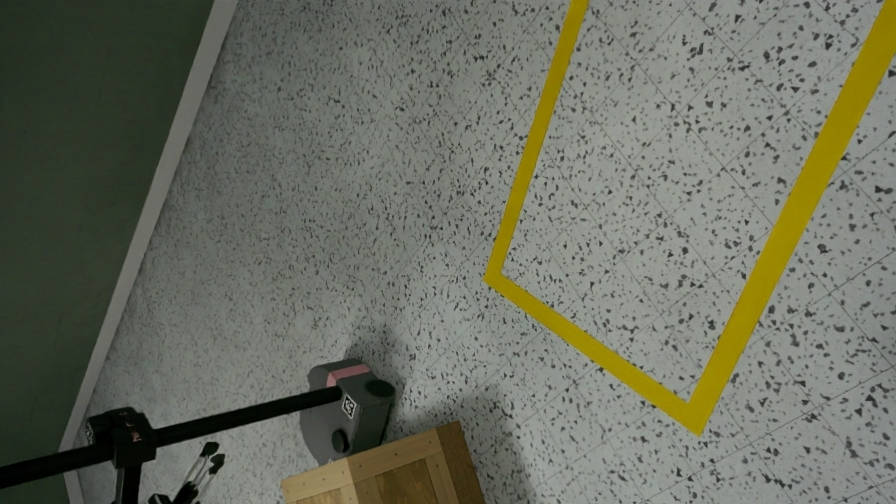

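>>> execute_actions(
  actions=[
    {"r1":{"base":{"translate_m":-0.3},"joints":{"lift_m":0.29,"wrist_yaw_rad":3.0}},"r2":{"base":{"translate_m":-0.23},"joints":{"lift_m":0.29,"wrist_yaw_rad":3.0}}},
  ],
  cameras=[],
)

>>> execute_actions(
  actions=[
    {"r1":{"base":{"rotate_rad":-0.68},"joints":{"head_pan_rad":0.6,"head_tilt_rad":-1.2}},"r2":{"base":{"rotate_rad":-1.01},"joints":{"head_pan_rad":0.6,"head_tilt_rad":-1.2}}},
  ],
  cameras=["r2_head_camera","r1_head_camera"],
)

Scene clock: 165.73 s.
r1.base_odometry: x=-0.682 y=-0.867 heading=-3.000 (m, m, rad; r1's odometry frame)
r1.turned_by_wheels: +0.000 (rad since the last result)
r1.turned_by_imu: +0.001 (rad since the last result)
r1.base_tilt: forward=+1.9 right=-1.0 (deg)
r1.lidar_m: 0.35 0.51 4.81 2.31 1.63 1.53 1.57 2.04 3.85 1.96 3.42 0.46
r1.head_depth_mm: 2135 1839 1633 1458 1305 1194 1099 / 2095 1848 1620 1435 1307 1197 - / 2137 1783 1596 1441 1306 1205 - / 2102 1270 1157 1374 1300 1183 - / 2105 1275 1116 1016 1191 1188 - / 2025 1322 1113 997 1208 1180 1088 / 1721 1647 1129 993 1251 1182 1085
r1.base_status: done
r1.joint_positions: lift_m=+0.290 arm_m=+0.003 wrist_yaw_rad=+3.002 wrist_pitch_rad=-0.417 wrist_roll_rad=-0.005 gripper_m=+0.037 head_pan_rad=-0.395 head_tilt_rad=-1.091
r1.joint_status: all done
r1.motor_effort: left_wheel=+1(14) right_wheel=+0(16) lift_m=+21(26) arm_m=+0(0) wrist_yaw_rad=-2(3) wrist_pitch_rad=+7(7) wrist_roll_rad=+0(0) gripper_m=+0(0) head_pan_rad=-1(2) head_tilt_rad=-4(4) (%)
r1.hand_pose: x=+0.0100 y=+0.0744 z=+0.3033 quat_wxyz=(+0.194, +0.698, +0.098, +0.682) (m; r1's base frame)
r1.wrist_depth_mm: - - - - - - - / - - - - - - - / - - - - 983 931 880 / 858 830 791 742 731 727 691 / 651 649 - 596 622 589 569 / 547 534 - 525 490 496 479 / 470 - - - 428 418 413
r2.base_odometry: x=-1.036 y=-0.282 heading=-1.799 (m, m, rad; r2's odometry frame)
r2.turned_by_wheels: +0.000 (rad since the last result)
r2.turned_by_imu: -0.003 (rad since the last result)
r2.base_tilt: forward=+0.2 right=+0.9 (deg)
r2.lidar_m: 0.28 0.44 3.60 2.08 1.80 1.80 2.08 3.58 1.42 3.41 2.96 0.36
r2.head_depth_mm: 2082 1804 1555 1443 1299 1193 1097 / 2081 1812 1143 1397 1301 1194 - / 2051 1264 1127 1054 1291 1197 1145 / 1723 1661 1129 1009 1090 1199 1128 / 2101 1812 1122 1011 928 1178 1127 / 2097 1833 1620 1013 927 1203 1112 / 2103 1814 1621 1017 1196 1202 1110
r2.base_status: done
r2.joint_positions: lift_m=+0.290 arm_m=-0.001 wrist_yaw_rad=+3.002 wrist_pitch_rad=-0.418 wrist_roll_rad=-0.009 gripper_m=+0.037 head_pan_rad=-0.394 head_tilt_rad=-1.089
r2.joint_status: all done
r2.motor_effort: left_wheel=+1(38) right_wheel=-1(22) lift_m=+25(26) arm_m=-1(1) wrist_yaw_rad=+0(2) wrist_pitch_rad=+5(5) wrist_roll_rad=+1(1) gripper_m=+0(0) head_pan_rad=-4(4) head_tilt_rad=-5(5) (%)
r2.hand_pose: x=+0.0101 y=+0.0782 z=+0.3028 quat_wxyz=(+0.195, +0.697, +0.099, +0.683) (m; r2's base frame)
r2.wrist_depth_mm: - - - - - - - / - - - - - - - / 836 813 847 845 870 884 891 / 663 664 675 675 667 684 695 / 545 547 - 543 568 564 566 / 462 485 - - 466 475 478 / - - - - 411 418 396
r3.base_odometry: x=+0.000 y=+0.000 heading=+0.000 (m, m, rad; r3's odometry frame)
r3.turned_by_wheels: +0.000 (rad since the last result)
r3.turned_by_imu: -0.001 (rad since the last result)
r3.base_tilt: forward=+0.4 right=-0.6 (deg)
r3.lidar_m: 2.37 2.38 2.12 1.55 1.65 2.63 2.37 2.38 2.87 2.85 2.87 2.66
r3.head_depth_mm: 2542 2765 2337 1850 1545 1322 1150 / 2797 3018 2382 1888 1562 1325 1161 / 3160 3233 2395 1889 1575 1346 1172 / 3561 3337 2430 1931 1585 1346 1174 / - 3212 2329 1943 1597 1360 1185 / - 3065 2338 1969 1603 1376 1196 / - 3483 2344 1826 1623 1386 1203
r3.base_status: not commanded
r3.joint_positions: lift_m=+0.260 arm_m=-0.001 wrist_yaw_rad=+3.018 wrist_pitch_rad=-0.521 wrist_roll_rad=+0.014 gripper_m=+0.037 head_pan_rad=+1.093 head_tilt_rad=-0.754
r3.joint_status: not commanded
r3.motor_effort: left_wheel=+0(0) right_wheel=+0(0) lift_m=+21(21) arm_m=+0(0) wrist_yaw_rad=+0(0) wrist_pitch_rad=+6(6) wrist_roll_rad=+0(0) gripper_m=+1(1) head_pan_rad=+4(5) head_tilt_rad=+2(1) (%)
r3.hand_pose: x=+0.0047 y=+0.0642 z=+0.2504 quat_wxyz=(+0.225, +0.697, +0.138, +0.666) (m; r3's base frame)
r3.wrist_depth_mm: - - - - - - - / 910 908 937 942 950 942 954 / 712 712 723 726 736 731 739 / 584 588 586 594 593 599 604 / 492 511 - 530 517 501 507 / - - - - 446 434 438 / - - - - 378 384 384
pictures: none
No camera images: the call's "cameras" was empty. Leave "cameras" out to get every camera's image.

Scene clock: 167.63 s.
r1.base_odometry: x=-0.682 y=-0.867 heading=+2.604 (m, m, rad; r1's odometry frame)
r1.turned_by_wheels: -0.680 (rad since the last result)
r1.turned_by_imu: -0.680 (rad since the last result)
r1.base_tilt: forward=+1.8 right=-1.1 (deg)
r1.lidar_m: 0.68 0.35 0.42 2.03 2.86 1.73 1.53 1.54 1.82 3.30 1.97 1.97
r1.head_depth_mm: 1850 1263 1504 1386 1285 1182 1111 / 1842 1151 1444 1386 1277 1179 1095 / 1447 1153 1060 1344 1279 1176 - / 1619 1145 1042 987 1273 1199 - / 1798 1652 1038 997 1272 - - / 1834 1651 1033 1321 1262 1198 - / 1816 1625 1483 1361 1257 1202 -
r1.base_status: done
r1.joint_positions: lift_m=+0.290 arm_m=+0.003 wrist_yaw_rad=+3.002 wrist_pitch_rad=-0.417 wrist_roll_rad=-0.005 gripper_m=+0.037 head_pan_rad=+0.593 head_tilt_rad=-1.186
r1.joint_status: all done
r1.motor_effort: left_wheel=+4(12) right_wheel=-2(7) lift_m=+20(21) arm_m=+0(0) wrist_yaw_rad=-1(2) wrist_pitch_rad=+7(7) wrist_roll_rad=+0(0) gripper_m=+0(0) head_pan_rad=+3(36) head_tilt_rad=-6(14) (%)
r1.hand_pose: x=+0.0100 y=+0.0744 z=+0.3033 quat_wxyz=(+0.194, +0.698, +0.098, +0.682) (m; r1's base frame)
r1.wrist_depth_mm: - - - - - 435 307 / - - - - - 454 307 / - - - - 921 462 317 / 841 844 778 756 715 470 335 / 648 643 - 599 620 501 362 / 542 533 - 530 483 464 429 / 455 - - - 429 425 418
r2.base_odometry: x=-1.036 y=-0.282 heading=-2.809 (m, m, rad; r2's odometry frame)
r2.turned_by_wheels: -1.010 (rad since the last result)
r2.turned_by_imu: -0.998 (rad since the last result)
r2.base_tilt: forward=+0.3 right=+0.9 (deg)
r2.lidar_m: 0.88 0.35 0.28 0.52 3.35 2.03 1.79 1.79 2.13 3.88 1.43 3.30
r2.head_depth_mm: 1780 1580 1487 1366 1264 1174 1106 / 1764 1139 1327 1367 1268 1180 1120 / 1557 1136 1047 1327 1266 1181 - / 1639 1144 1041 988 1255 1194 - / 1807 1150 1044 958 1030 1204 - / 1828 1646 1041 963 1235 1203 - / 1827 1652 1484 974 1267 1194 -
r2.base_status: done
r2.joint_positions: lift_m=+0.290 arm_m=-0.001 wrist_yaw_rad=+3.002 wrist_pitch_rad=-0.418 wrist_roll_rad=-0.009 gripper_m=+0.037 head_pan_rad=+0.593 head_tilt_rad=-1.186
r2.joint_status: all done
r2.motor_effort: left_wheel=+3(12) right_wheel=-2(7) lift_m=+26(25) arm_m=-1(2) wrist_yaw_rad=+0(0) wrist_pitch_rad=+5(5) wrist_roll_rad=+1(1) gripper_m=+0(1) head_pan_rad=+4(48) head_tilt_rad=-5(17) (%)
r2.hand_pose: x=+0.0101 y=+0.0782 z=+0.3028 quat_wxyz=(+0.195, +0.697, +0.099, +0.683) (m; r2's base frame)
r2.wrist_depth_mm: - - - - 295 293 307 / - - - - 321 328 342 / 841 823 845 776 359 372 389 / 664 667 665 674 402 425 447 / 547 547 - 548 456 488 525 / 464 482 - - 462 471 485 / - - - - 414 420 421
r3.base_odometry: x=+0.000 y=+0.000 heading=+0.000 (m, m, rad; r3's odometry frame)
r3.turned_by_wheels: +0.000 (rad since the last result)
r3.turned_by_imu: +0.000 (rad since the last result)
r3.base_tilt: forward=+0.4 right=-0.6 (deg)
r3.lidar_m: 2.36 2.38 2.03 1.56 1.65 2.62 2.37 2.37 2.87 2.86 2.88 2.65
r3.head_depth_mm: 2571 2785 2337 1845 1537 1318 1154 / 2815 3009 2386 1864 1555 1329 1163 / 3115 3240 2406 1891 1572 1337 1166 / 3469 3307 2411 1917 1588 1341 1183 / - 3207 2302 1940 1602 1358 1182 / - 2219 2315 1950 1622 1369 1189 / - 3499 2328 1819 1625 1382 1203
r3.base_status: not commanded
r3.joint_positions: lift_m=+0.260 arm_m=-0.001 wrist_yaw_rad=+3.018 wrist_pitch_rad=-0.521 wrist_roll_rad=+0.014 gripper_m=+0.037 head_pan_rad=+1.093 head_tilt_rad=-0.754
r3.joint_status: not commanded
r3.motor_effort: left_wheel=+0(0) right_wheel=+0(0) lift_m=+21(21) arm_m=+0(0) wrist_yaw_rad=+1(0) wrist_pitch_rad=+6(6) wrist_roll_rad=+0(0) gripper_m=+0(0) head_pan_rad=+3(4) head_tilt_rad=+3(2) (%)
r3.hand_pose: x=+0.0047 y=+0.0642 z=+0.2504 quat_wxyz=(+0.225, +0.697, +0.138, +0.666) (m; r3's base frame)
r3.wrist_depth_mm: - - - - - - - / 907 920 928 928 939 962 954 / 706 716 724 724 730 723 744 / 582 583 593 595 590 586 594 / 496 508 - 531 521 500 502 / - - - - 446 433 437 / - - - - 379 384 382
pictures: r1_head_camera (sideways: a quarter turn clockwise sets it upright), r2_head_camera (sideways: a quarter turn clockwise sets it upright)
Images, in order (width x height): r1_head_camera 896x504, r2_head_camera 896x504.

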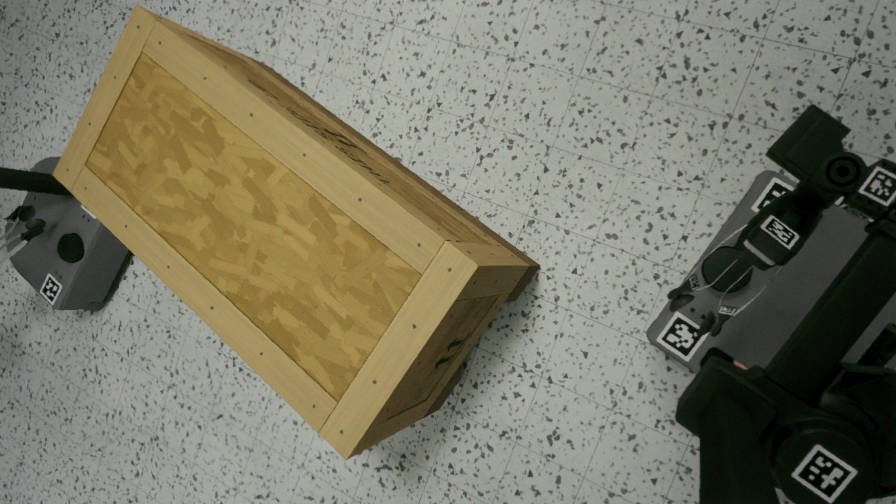

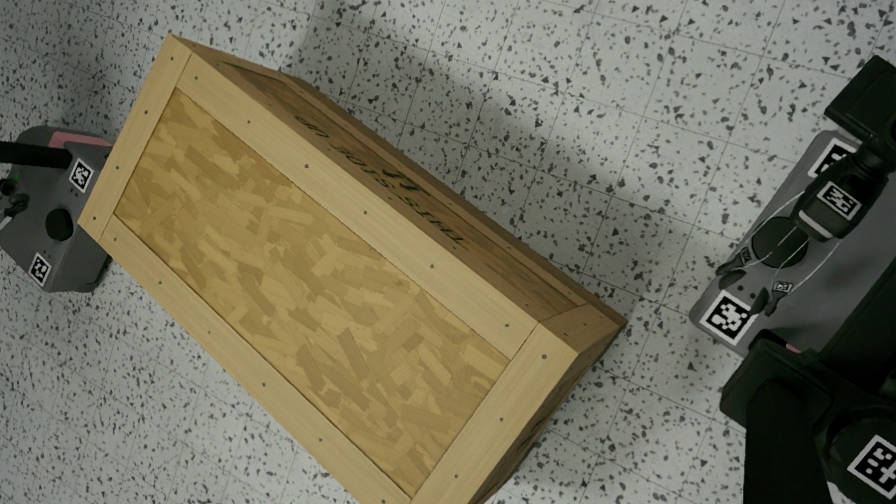

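>>> execute_actions(
  actions=[
    {"r1":{"base":{"rotate_rad":-0.15}},"r2":{"base":{"translate_m":0.3}}},
  ],
  cameras=[],
)

>>> execute_actions(
  actions=[
    {"r1":{"base":{"translate_m":0.44},"joints":{"head_pan_rad":0}},"r2":{"base":{"rotate_rad":1.55},"joints":{"head_pan_rad":0}}},
  ],
  cameras=[],
)

>>> execute_actions(
  actions=[
    {"r1":{"base":{"rotate_rad":1.69}},"r2":{"base":{"translate_m":0.13},"joints":{"lift_m":0.42}}},
  ],
  cameras=["r2_head_camera","r1_head_camera"],
)

Scene clock: 177.53 s.
r1.base_odometry: x=-0.682 y=-0.867 heading=+2.454 (m, m, rad; r1's odometry frame)
r1.turned_by_wheels: -0.150 (rad since the last result)
r1.turned_by_imu: -0.150 (rad since the last result)
r1.base_tilt: forward=+1.8 right=-1.0 (deg)
r1.lidar_m: 3.22 0.35 0.37 2.02 3.76 1.90 1.55 1.53 1.68 2.62 3.87 1.96
r1.head_depth_mm: 1861 1655 1518 1383 1278 1190 1109 / 1841 1587 1509 1367 1274 1185 1095 / 1854 1146 1360 1381 1270 1188 - / 1265 1143 1044 1221 1276 1204 - / 1535 1142 1037 973 1265 - - / 1574 1479 1039 1041 1261 1208 - / 1734 1607 1046 1314 1256 1190 -
r1.base_status: done
r1.joint_positions: lift_m=+0.290 arm_m=+0.003 wrist_yaw_rad=+3.002 wrist_pitch_rad=-0.417 wrist_roll_rad=-0.005 gripper_m=+0.037 head_pan_rad=+0.593 head_tilt_rad=-1.186
r1.joint_status: not commanded
r1.motor_effort: left_wheel=+3(12) right_wheel=-2(9) lift_m=+21(21) arm_m=+0(0) wrist_yaw_rad=+0(1) wrist_pitch_rad=+7(7) wrist_roll_rad=+0(0) gripper_m=+0(1) head_pan_rad=+3(4) head_tilt_rad=-5(6) (%)
r1.hand_pose: x=+0.0100 y=+0.0744 z=+0.3033 quat_wxyz=(+0.194, +0.698, +0.098, +0.682) (m; r1's base frame)
r1.wrist_depth_mm: - - - - 560 372 282 / - - - - 582 388 305 / - - - - 634 394 340 / 854 807 765 749 705 415 397 / 686 654 - 622 621 437 458 / 554 528 - 530 494 469 478 / 467 - - - 431 420 417
r2.base_odometry: x=-1.319 y=-0.380 heading=-2.809 (m, m, rad; r2's odometry frame)
r2.turned_by_wheels: +0.000 (rad since the last result)
r2.turned_by_imu: +0.001 (rad since the last result)
r2.base_tilt: forward=+0.2 right=+0.9 (deg)
r2.lidar_m: 2.66 0.34 0.25 0.24 0.26 2.36 2.08 2.09 2.48 4.26 1.28 2.99
r2.head_depth_mm: 1817 1636 1492 1359 1268 1174 1095 / 1810 1640 1467 1361 1260 1175 1121 / 1809 1602 1041 1328 1269 1183 - / 1385 1459 1042 978 1245 1194 - / 1560 1475 1043 957 967 1190 - / 1810 1653 1044 960 887 953 - / 1840 1648 1506 965 887 834 -
r2.base_status: done
r2.joint_positions: lift_m=+0.290 arm_m=-0.001 wrist_yaw_rad=+3.001 wrist_pitch_rad=-0.418 wrist_roll_rad=-0.009 gripper_m=+0.037 head_pan_rad=+0.593 head_tilt_rad=-1.186
r2.joint_status: not commanded
r2.motor_effort: left_wheel=+2(13) right_wheel=-2(7) lift_m=+26(26) arm_m=-1(1) wrist_yaw_rad=+0(0) wrist_pitch_rad=+5(5) wrist_roll_rad=+1(1) gripper_m=+1(0) head_pan_rad=+3(5) head_tilt_rad=-5(6) (%)
r2.hand_pose: x=+0.0101 y=+0.0782 z=+0.3028 quat_wxyz=(+0.195, +0.697, +0.099, +0.683) (m; r2's base frame)
r2.wrist_depth_mm: - - 251 261 272 285 296 / - - 279 288 302 318 332 / 834 292 308 322 338 357 375 / 662 343 346 359 384 408 436 / 543 524 - 409 438 466 509 / 463 484 - - 462 484 480 / - - - - 413 414 418
r3.base_odometry: x=+0.000 y=+0.000 heading=+0.000 (m, m, rad; r3's odometry frame)
r3.turned_by_wheels: +0.000 (rad since the last result)
r3.turned_by_imu: -0.001 (rad since the last result)
r3.base_tilt: forward=+0.4 right=-0.6 (deg)
r3.lidar_m: 2.37 2.37 2.02 1.56 1.65 2.63 2.37 2.38 2.88 2.86 2.87 2.65
r3.head_depth_mm: 2557 2757 2343 1849 1551 1320 1153 / 2832 2990 2368 1878 1556 1337 1163 / 3138 3236 2408 1902 1572 1347 1168 / 3514 3312 2445 1914 1580 1355 1175 / - 3196 2274 1939 1596 1356 1189 / - 2995 2330 1960 1615 1372 1195 / - 3532 2339 1829 1635 1379 1202
r3.base_status: not commanded
r3.joint_positions: lift_m=+0.260 arm_m=-0.001 wrist_yaw_rad=+3.018 wrist_pitch_rad=-0.521 wrist_roll_rad=+0.014 gripper_m=+0.037 head_pan_rad=+1.093 head_tilt_rad=-0.754
r3.joint_status: not commanded
r3.motor_effort: left_wheel=+0(0) right_wheel=+0(0) lift_m=+21(21) arm_m=+0(0) wrist_yaw_rad=+0(0) wrist_pitch_rad=+6(6) wrist_roll_rad=+0(0) gripper_m=-1(1) head_pan_rad=+4(4) head_tilt_rad=+2(2) (%)
r3.hand_pose: x=+0.0047 y=+0.0642 z=+0.2504 quat_wxyz=(+0.225, +0.697, +0.138, +0.666) (m; r3's base frame)
r3.wrist_depth_mm: - - - - - - - / 921 898 946 936 939 953 955 / 723 716 723 734 726 729 737 / 585 585 587 584 589 597 594 / 495 507 - 532 512 501 502 / - - - - 446 434 435 / - - - - 382 384 383
pictures: none
No camera images: the call's "cameras" was empty. Leave "cameras" out to get every camera's image.

Scene clock: 180.73 s.
r1.base_odometry: x=-1.022 y=-0.587 heading=+2.454 (m, m, rad; r1's odometry frame)
r1.turned_by_wheels: +0.000 (rad since the last result)
r1.turned_by_imu: -0.001 (rad since the last result)
r1.base_tilt: forward=+1.9 right=-1.0 (deg)
r1.lidar_m: 2.82 0.40 0.27 0.25 0.25 2.41 1.96 1.94 2.13 3.30 1.64 1.65
r1.head_depth_mm: 1844 1665 1521 1383 1280 1180 1109 / 1864 1648 1494 1387 1274 1203 1102 / 1834 1654 1509 1384 1275 1200 - / 1845 1643 1511 1373 1268 1202 - / 1810 1643 1501 1364 1268 1201 - / 1816 1626 1482 1349 1243 1154 - / 1805 1640 1078 967 894 829 775
r1.base_status: done
r1.joint_positions: lift_m=+0.290 arm_m=+0.003 wrist_yaw_rad=+3.002 wrist_pitch_rad=-0.417 wrist_roll_rad=-0.005 gripper_m=+0.037 head_pan_rad=+0.007 head_tilt_rad=-1.186
r1.joint_status: all done
r1.motor_effort: left_wheel=+3(15) right_wheel=-2(5) lift_m=+21(21) arm_m=+0(0) wrist_yaw_rad=-2(2) wrist_pitch_rad=+7(7) wrist_roll_rad=+0(0) gripper_m=+0(0) head_pan_rad=-2(25) head_tilt_rad=-6(6) (%)
r1.hand_pose: x=+0.0101 y=+0.0744 z=+0.3033 quat_wxyz=(+0.194, +0.698, +0.098, +0.682) (m; r1's base frame)
r1.wrist_depth_mm: - - 261 273 288 304 335 / - 248 273 288 309 341 373 / - 272 300 318 345 381 415 / 874 313 327 356 384 429 472 / 670 595 - 402 434 488 541 / 547 520 - 441 467 486 484 / 461 - - - 432 421 416
r2.base_odometry: x=-1.319 y=-0.380 heading=-1.259 (m, m, rad; r2's odometry frame)
r2.turned_by_wheels: +1.550 (rad since the last result)
r2.turned_by_imu: +1.530 (rad since the last result)
r2.base_tilt: forward=+0.3 right=+0.9 (deg)
r2.lidar_m: 0.24 0.25 2.40 2.09 2.09 2.43 4.27 1.29 3.04 2.67 0.35 0.25
r2.head_depth_mm: 1803 1626 1416 951 907 1185 1100 / 1801 1630 1493 952 912 1187 - / 1815 1628 1491 955 914 1191 - / 1812 1637 1496 956 920 1186 - / 1808 1638 1497 959 914 1199 - / 1829 1642 1505 1362 1257 1192 1129 / 1820 1648 1502 1381 1269 1194 1109
r2.base_status: done
r2.joint_positions: lift_m=+0.290 arm_m=-0.001 wrist_yaw_rad=+3.001 wrist_pitch_rad=-0.418 wrist_roll_rad=-0.009 gripper_m=+0.037 head_pan_rad=+0.007 head_tilt_rad=-1.186
r2.joint_status: all done
r2.motor_effort: left_wheel=-2(8) right_wheel=+3(13) lift_m=+26(26) arm_m=-1(2) wrist_yaw_rad=+0(0) wrist_pitch_rad=+5(6) wrist_roll_rad=+1(1) gripper_m=+0(1) head_pan_rad=-4(38) head_tilt_rad=-6(6) (%)
r2.hand_pose: x=+0.0101 y=+0.0781 z=+0.3028 quat_wxyz=(+0.195, +0.697, +0.099, +0.683) (m; r2's base frame)
r2.wrist_depth_mm: - - - - - - 237 / - - - - - - 239 / 820 825 848 846 869 882 243 / 655 669 672 670 682 655 248 / 543 553 - 558 563 352 253 / 462 491 - - 459 359 256 / - - - - 418 348 257
r3.base_odometry: x=+0.000 y=+0.000 heading=+0.000 (m, m, rad; r3's odometry frame)
r3.turned_by_wheels: +0.000 (rad since the last result)
r3.turned_by_imu: +0.000 (rad since the last result)
r3.base_tilt: forward=+0.4 right=-0.6 (deg)
r3.lidar_m: 2.37 2.38 2.91 1.56 1.65 2.64 2.37 2.37 2.87 2.86 2.87 2.66
r3.head_depth_mm: 2543 2759 2321 1848 1547 1321 1151 / 2803 3015 2377 1891 1556 1328 1163 / 3117 3213 2398 1889 1561 1339 1171 / 3556 3311 2427 1922 1584 1353 1176 / - 3379 2472 1938 1603 1355 1187 / - 3415 2507 1966 1609 1375 1196 / - 3544 2201 1814 1627 1383 1197
r3.base_status: not commanded
r3.joint_positions: lift_m=+0.260 arm_m=-0.001 wrist_yaw_rad=+3.018 wrist_pitch_rad=-0.521 wrist_roll_rad=+0.014 gripper_m=+0.037 head_pan_rad=+1.093 head_tilt_rad=-0.754
r3.joint_status: not commanded
r3.motor_effort: left_wheel=+0(0) right_wheel=+0(0) lift_m=+21(21) arm_m=+0(0) wrist_yaw_rad=+0(1) wrist_pitch_rad=+6(6) wrist_roll_rad=+0(0) gripper_m=+1(0) head_pan_rad=+4(4) head_tilt_rad=+1(3) (%)
r3.hand_pose: x=+0.0047 y=+0.0642 z=+0.2504 quat_wxyz=(+0.225, +0.697, +0.138, +0.666) (m; r3's base frame)
r3.wrist_depth_mm: - - - - - - - / 915 895 917 923 943 956 946 / 711 705 720 727 723 729 725 / 585 582 587 588 586 599 597 / 493 512 - 536 508 503 505 / - - - - 443 432 437 / - - - - 379 380 383
pictures: none
No camera images: the call's "cameras" was empty. Leave "cameras" out to get every camera's image.

Scene clock: 183.30 s.
r1.base_odometry: x=-1.022 y=-0.587 heading=-2.139 (m, m, rad; r1's odometry frame)
r1.turned_by_wheels: +1.690 (rad since the last result)
r1.turned_by_imu: +1.688 (rad since the last result)
r1.base_tilt: forward=+1.9 right=-0.9 (deg)
r1.lidar_m: 0.25 0.26 2.25 1.94 1.93 2.24 3.70 1.64 3.24 2.80 0.36 0.26
r1.head_depth_mm: 1831 1393 1046 965 1152 1194 1105 / 1857 1647 1045 960 1142 1203 1102 / 1818 1663 1049 957 1128 1201 - / 1843 1660 1039 956 1115 1214 - / 1789 1623 1035 955 1105 1195 - / 1808 1644 1497 1366 1263 1170 - / 1801 1633 1490 1359 1254 1168 1120
r1.base_status: done
r1.joint_positions: lift_m=+0.290 arm_m=+0.003 wrist_yaw_rad=+3.002 wrist_pitch_rad=-0.417 wrist_roll_rad=-0.005 gripper_m=+0.037 head_pan_rad=+0.007 head_tilt_rad=-1.186
r1.joint_status: not commanded
r1.motor_effort: left_wheel=-3(9) right_wheel=+3(11) lift_m=+21(21) arm_m=+0(0) wrist_yaw_rad=-1(1) wrist_pitch_rad=+7(7) wrist_roll_rad=+0(0) gripper_m=+0(1) head_pan_rad=-1(1) head_tilt_rad=-5(6) (%)
r1.hand_pose: x=+0.0101 y=+0.0744 z=+0.3033 quat_wxyz=(+0.194, +0.698, +0.098, +0.682) (m; r1's base frame)
r1.wrist_depth_mm: - - - - - - - / - - - - - - - / - - - 1000 963 933 909 / 844 834 792 770 754 717 678 / 654 628 - 607 615 585 274 / 549 530 - 534 482 481 282 / 463 - - - 435 409 289
r2.base_odometry: x=-1.280 y=-0.504 heading=-1.259 (m, m, rad; r2's odometry frame)
r2.turned_by_wheels: +0.000 (rad since the last result)
r2.turned_by_imu: +0.001 (rad since the last result)
r2.base_tilt: forward=+0.2 right=+0.9 (deg)
r2.lidar_m: - 0.15 0.16 2.12 2.12 2.48 4.38 1.40 3.00 0.45 0.16 0.15
r2.head_depth_mm: 1794 1632 1312 949 884 976 1106 / 1802 1625 1490 955 882 977 - / 1816 1639 1483 950 885 987 - / 1808 1642 1505 950 884 990 - / 1824 1640 1498 958 890 995 - / 1810 1646 1498 1365 1250 1183 1129 / 1822 1643 1499 1383 1277 1181 1123
r2.base_status: done
r2.joint_positions: lift_m=+0.420 arm_m=-0.001 wrist_yaw_rad=+3.001 wrist_pitch_rad=-0.418 wrist_roll_rad=-0.009 gripper_m=+0.037 head_pan_rad=+0.007 head_tilt_rad=-1.187
r2.joint_status: all done
r2.motor_effort: left_wheel=-1(9) right_wheel=+2(9) lift_m=+37(39) arm_m=-2(2) wrist_yaw_rad=+0(0) wrist_pitch_rad=+5(5) wrist_roll_rad=+1(1) gripper_m=+0(1) head_pan_rad=-4(4) head_tilt_rad=-5(6) (%)
r2.hand_pose: x=+0.0102 y=+0.0781 z=+0.4324 quat_wxyz=(+0.195, +0.697, +0.099, +0.683) (m; r2's base frame)
r2.wrist_depth_mm: - - - - - - - / - - - - - - - / - - - - - - - / 875 853 864 885 287 265 267 / 707 707 - 726 261 216 221 / 607 616 - 614 308 189 185 / 524 527 - 547 322 170 160
r3.base_odometry: x=+0.000 y=+0.000 heading=+0.000 (m, m, rad; r3's odometry frame)
r3.turned_by_wheels: +0.000 (rad since the last result)
r3.turned_by_imu: +0.000 (rad since the last result)
r3.base_tilt: forward=+0.4 right=-0.5 (deg)
r3.lidar_m: 2.37 2.38 2.91 1.56 1.55 2.63 2.37 2.38 2.89 2.86 2.86 2.66
r3.head_depth_mm: 2551 2787 2329 1858 1540 1316 1154 / 2805 3003 2358 1885 1559 1323 1163 / 3133 3226 2397 1898 1566 1331 1167 / 3511 3339 2407 1917 1583 1349 1176 / - 3345 2461 1950 1594 1360 1183 / - 3469 2500 1953 1618 1370 1198 / - 3496 2330 1833 1637 1382 1201
r3.base_status: not commanded
r3.joint_positions: lift_m=+0.260 arm_m=-0.001 wrist_yaw_rad=+3.018 wrist_pitch_rad=-0.521 wrist_roll_rad=+0.014 gripper_m=+0.037 head_pan_rad=+1.093 head_tilt_rad=-0.754
r3.joint_status: not commanded
r3.motor_effort: left_wheel=+0(1) right_wheel=+0(0) lift_m=+21(21) arm_m=+0(0) wrist_yaw_rad=+0(1) wrist_pitch_rad=+6(6) wrist_roll_rad=+0(0) gripper_m=-1(1) head_pan_rad=+5(4) head_tilt_rad=+2(2) (%)
r3.hand_pose: x=+0.0047 y=+0.0642 z=+0.2504 quat_wxyz=(+0.225, +0.697, +0.138, +0.666) (m; r3's base frame)
r3.wrist_depth_mm: - - - - - - - / 927 877 929 935 947 953 954 / 716 711 722 724 723 731 742 / 581 590 585 588 592 594 602 / 491 512 - 533 514 505 504 / - - - - 447 435 435 / - - - - 380 385 382
pictures: r1_head_camera (sideways: a quarter turn clockwise sets it upright), r2_head_camera (sideways: a quarter turn clockwise sets it upright)
Images, in order (width x height): r1_head_camera 896x504, r2_head_camera 896x504.

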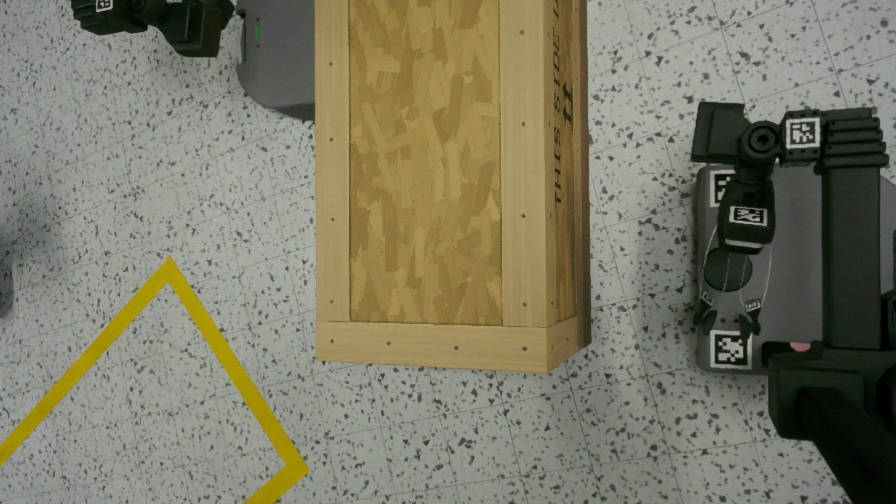

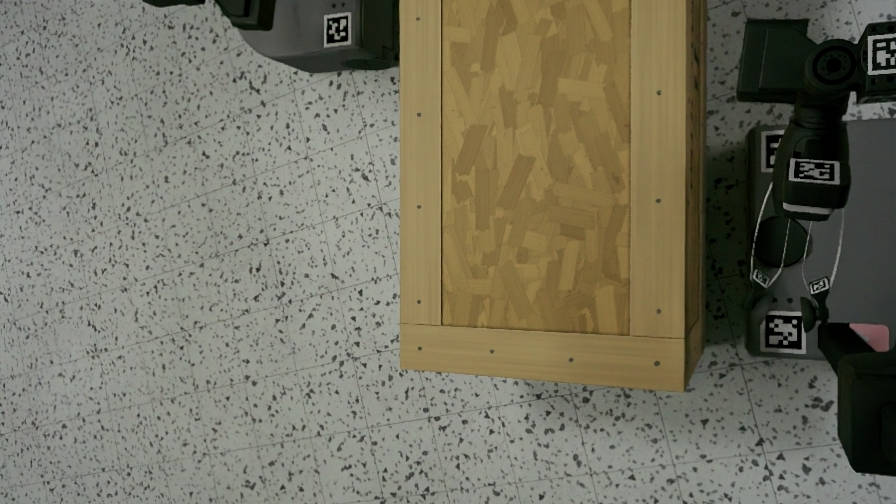

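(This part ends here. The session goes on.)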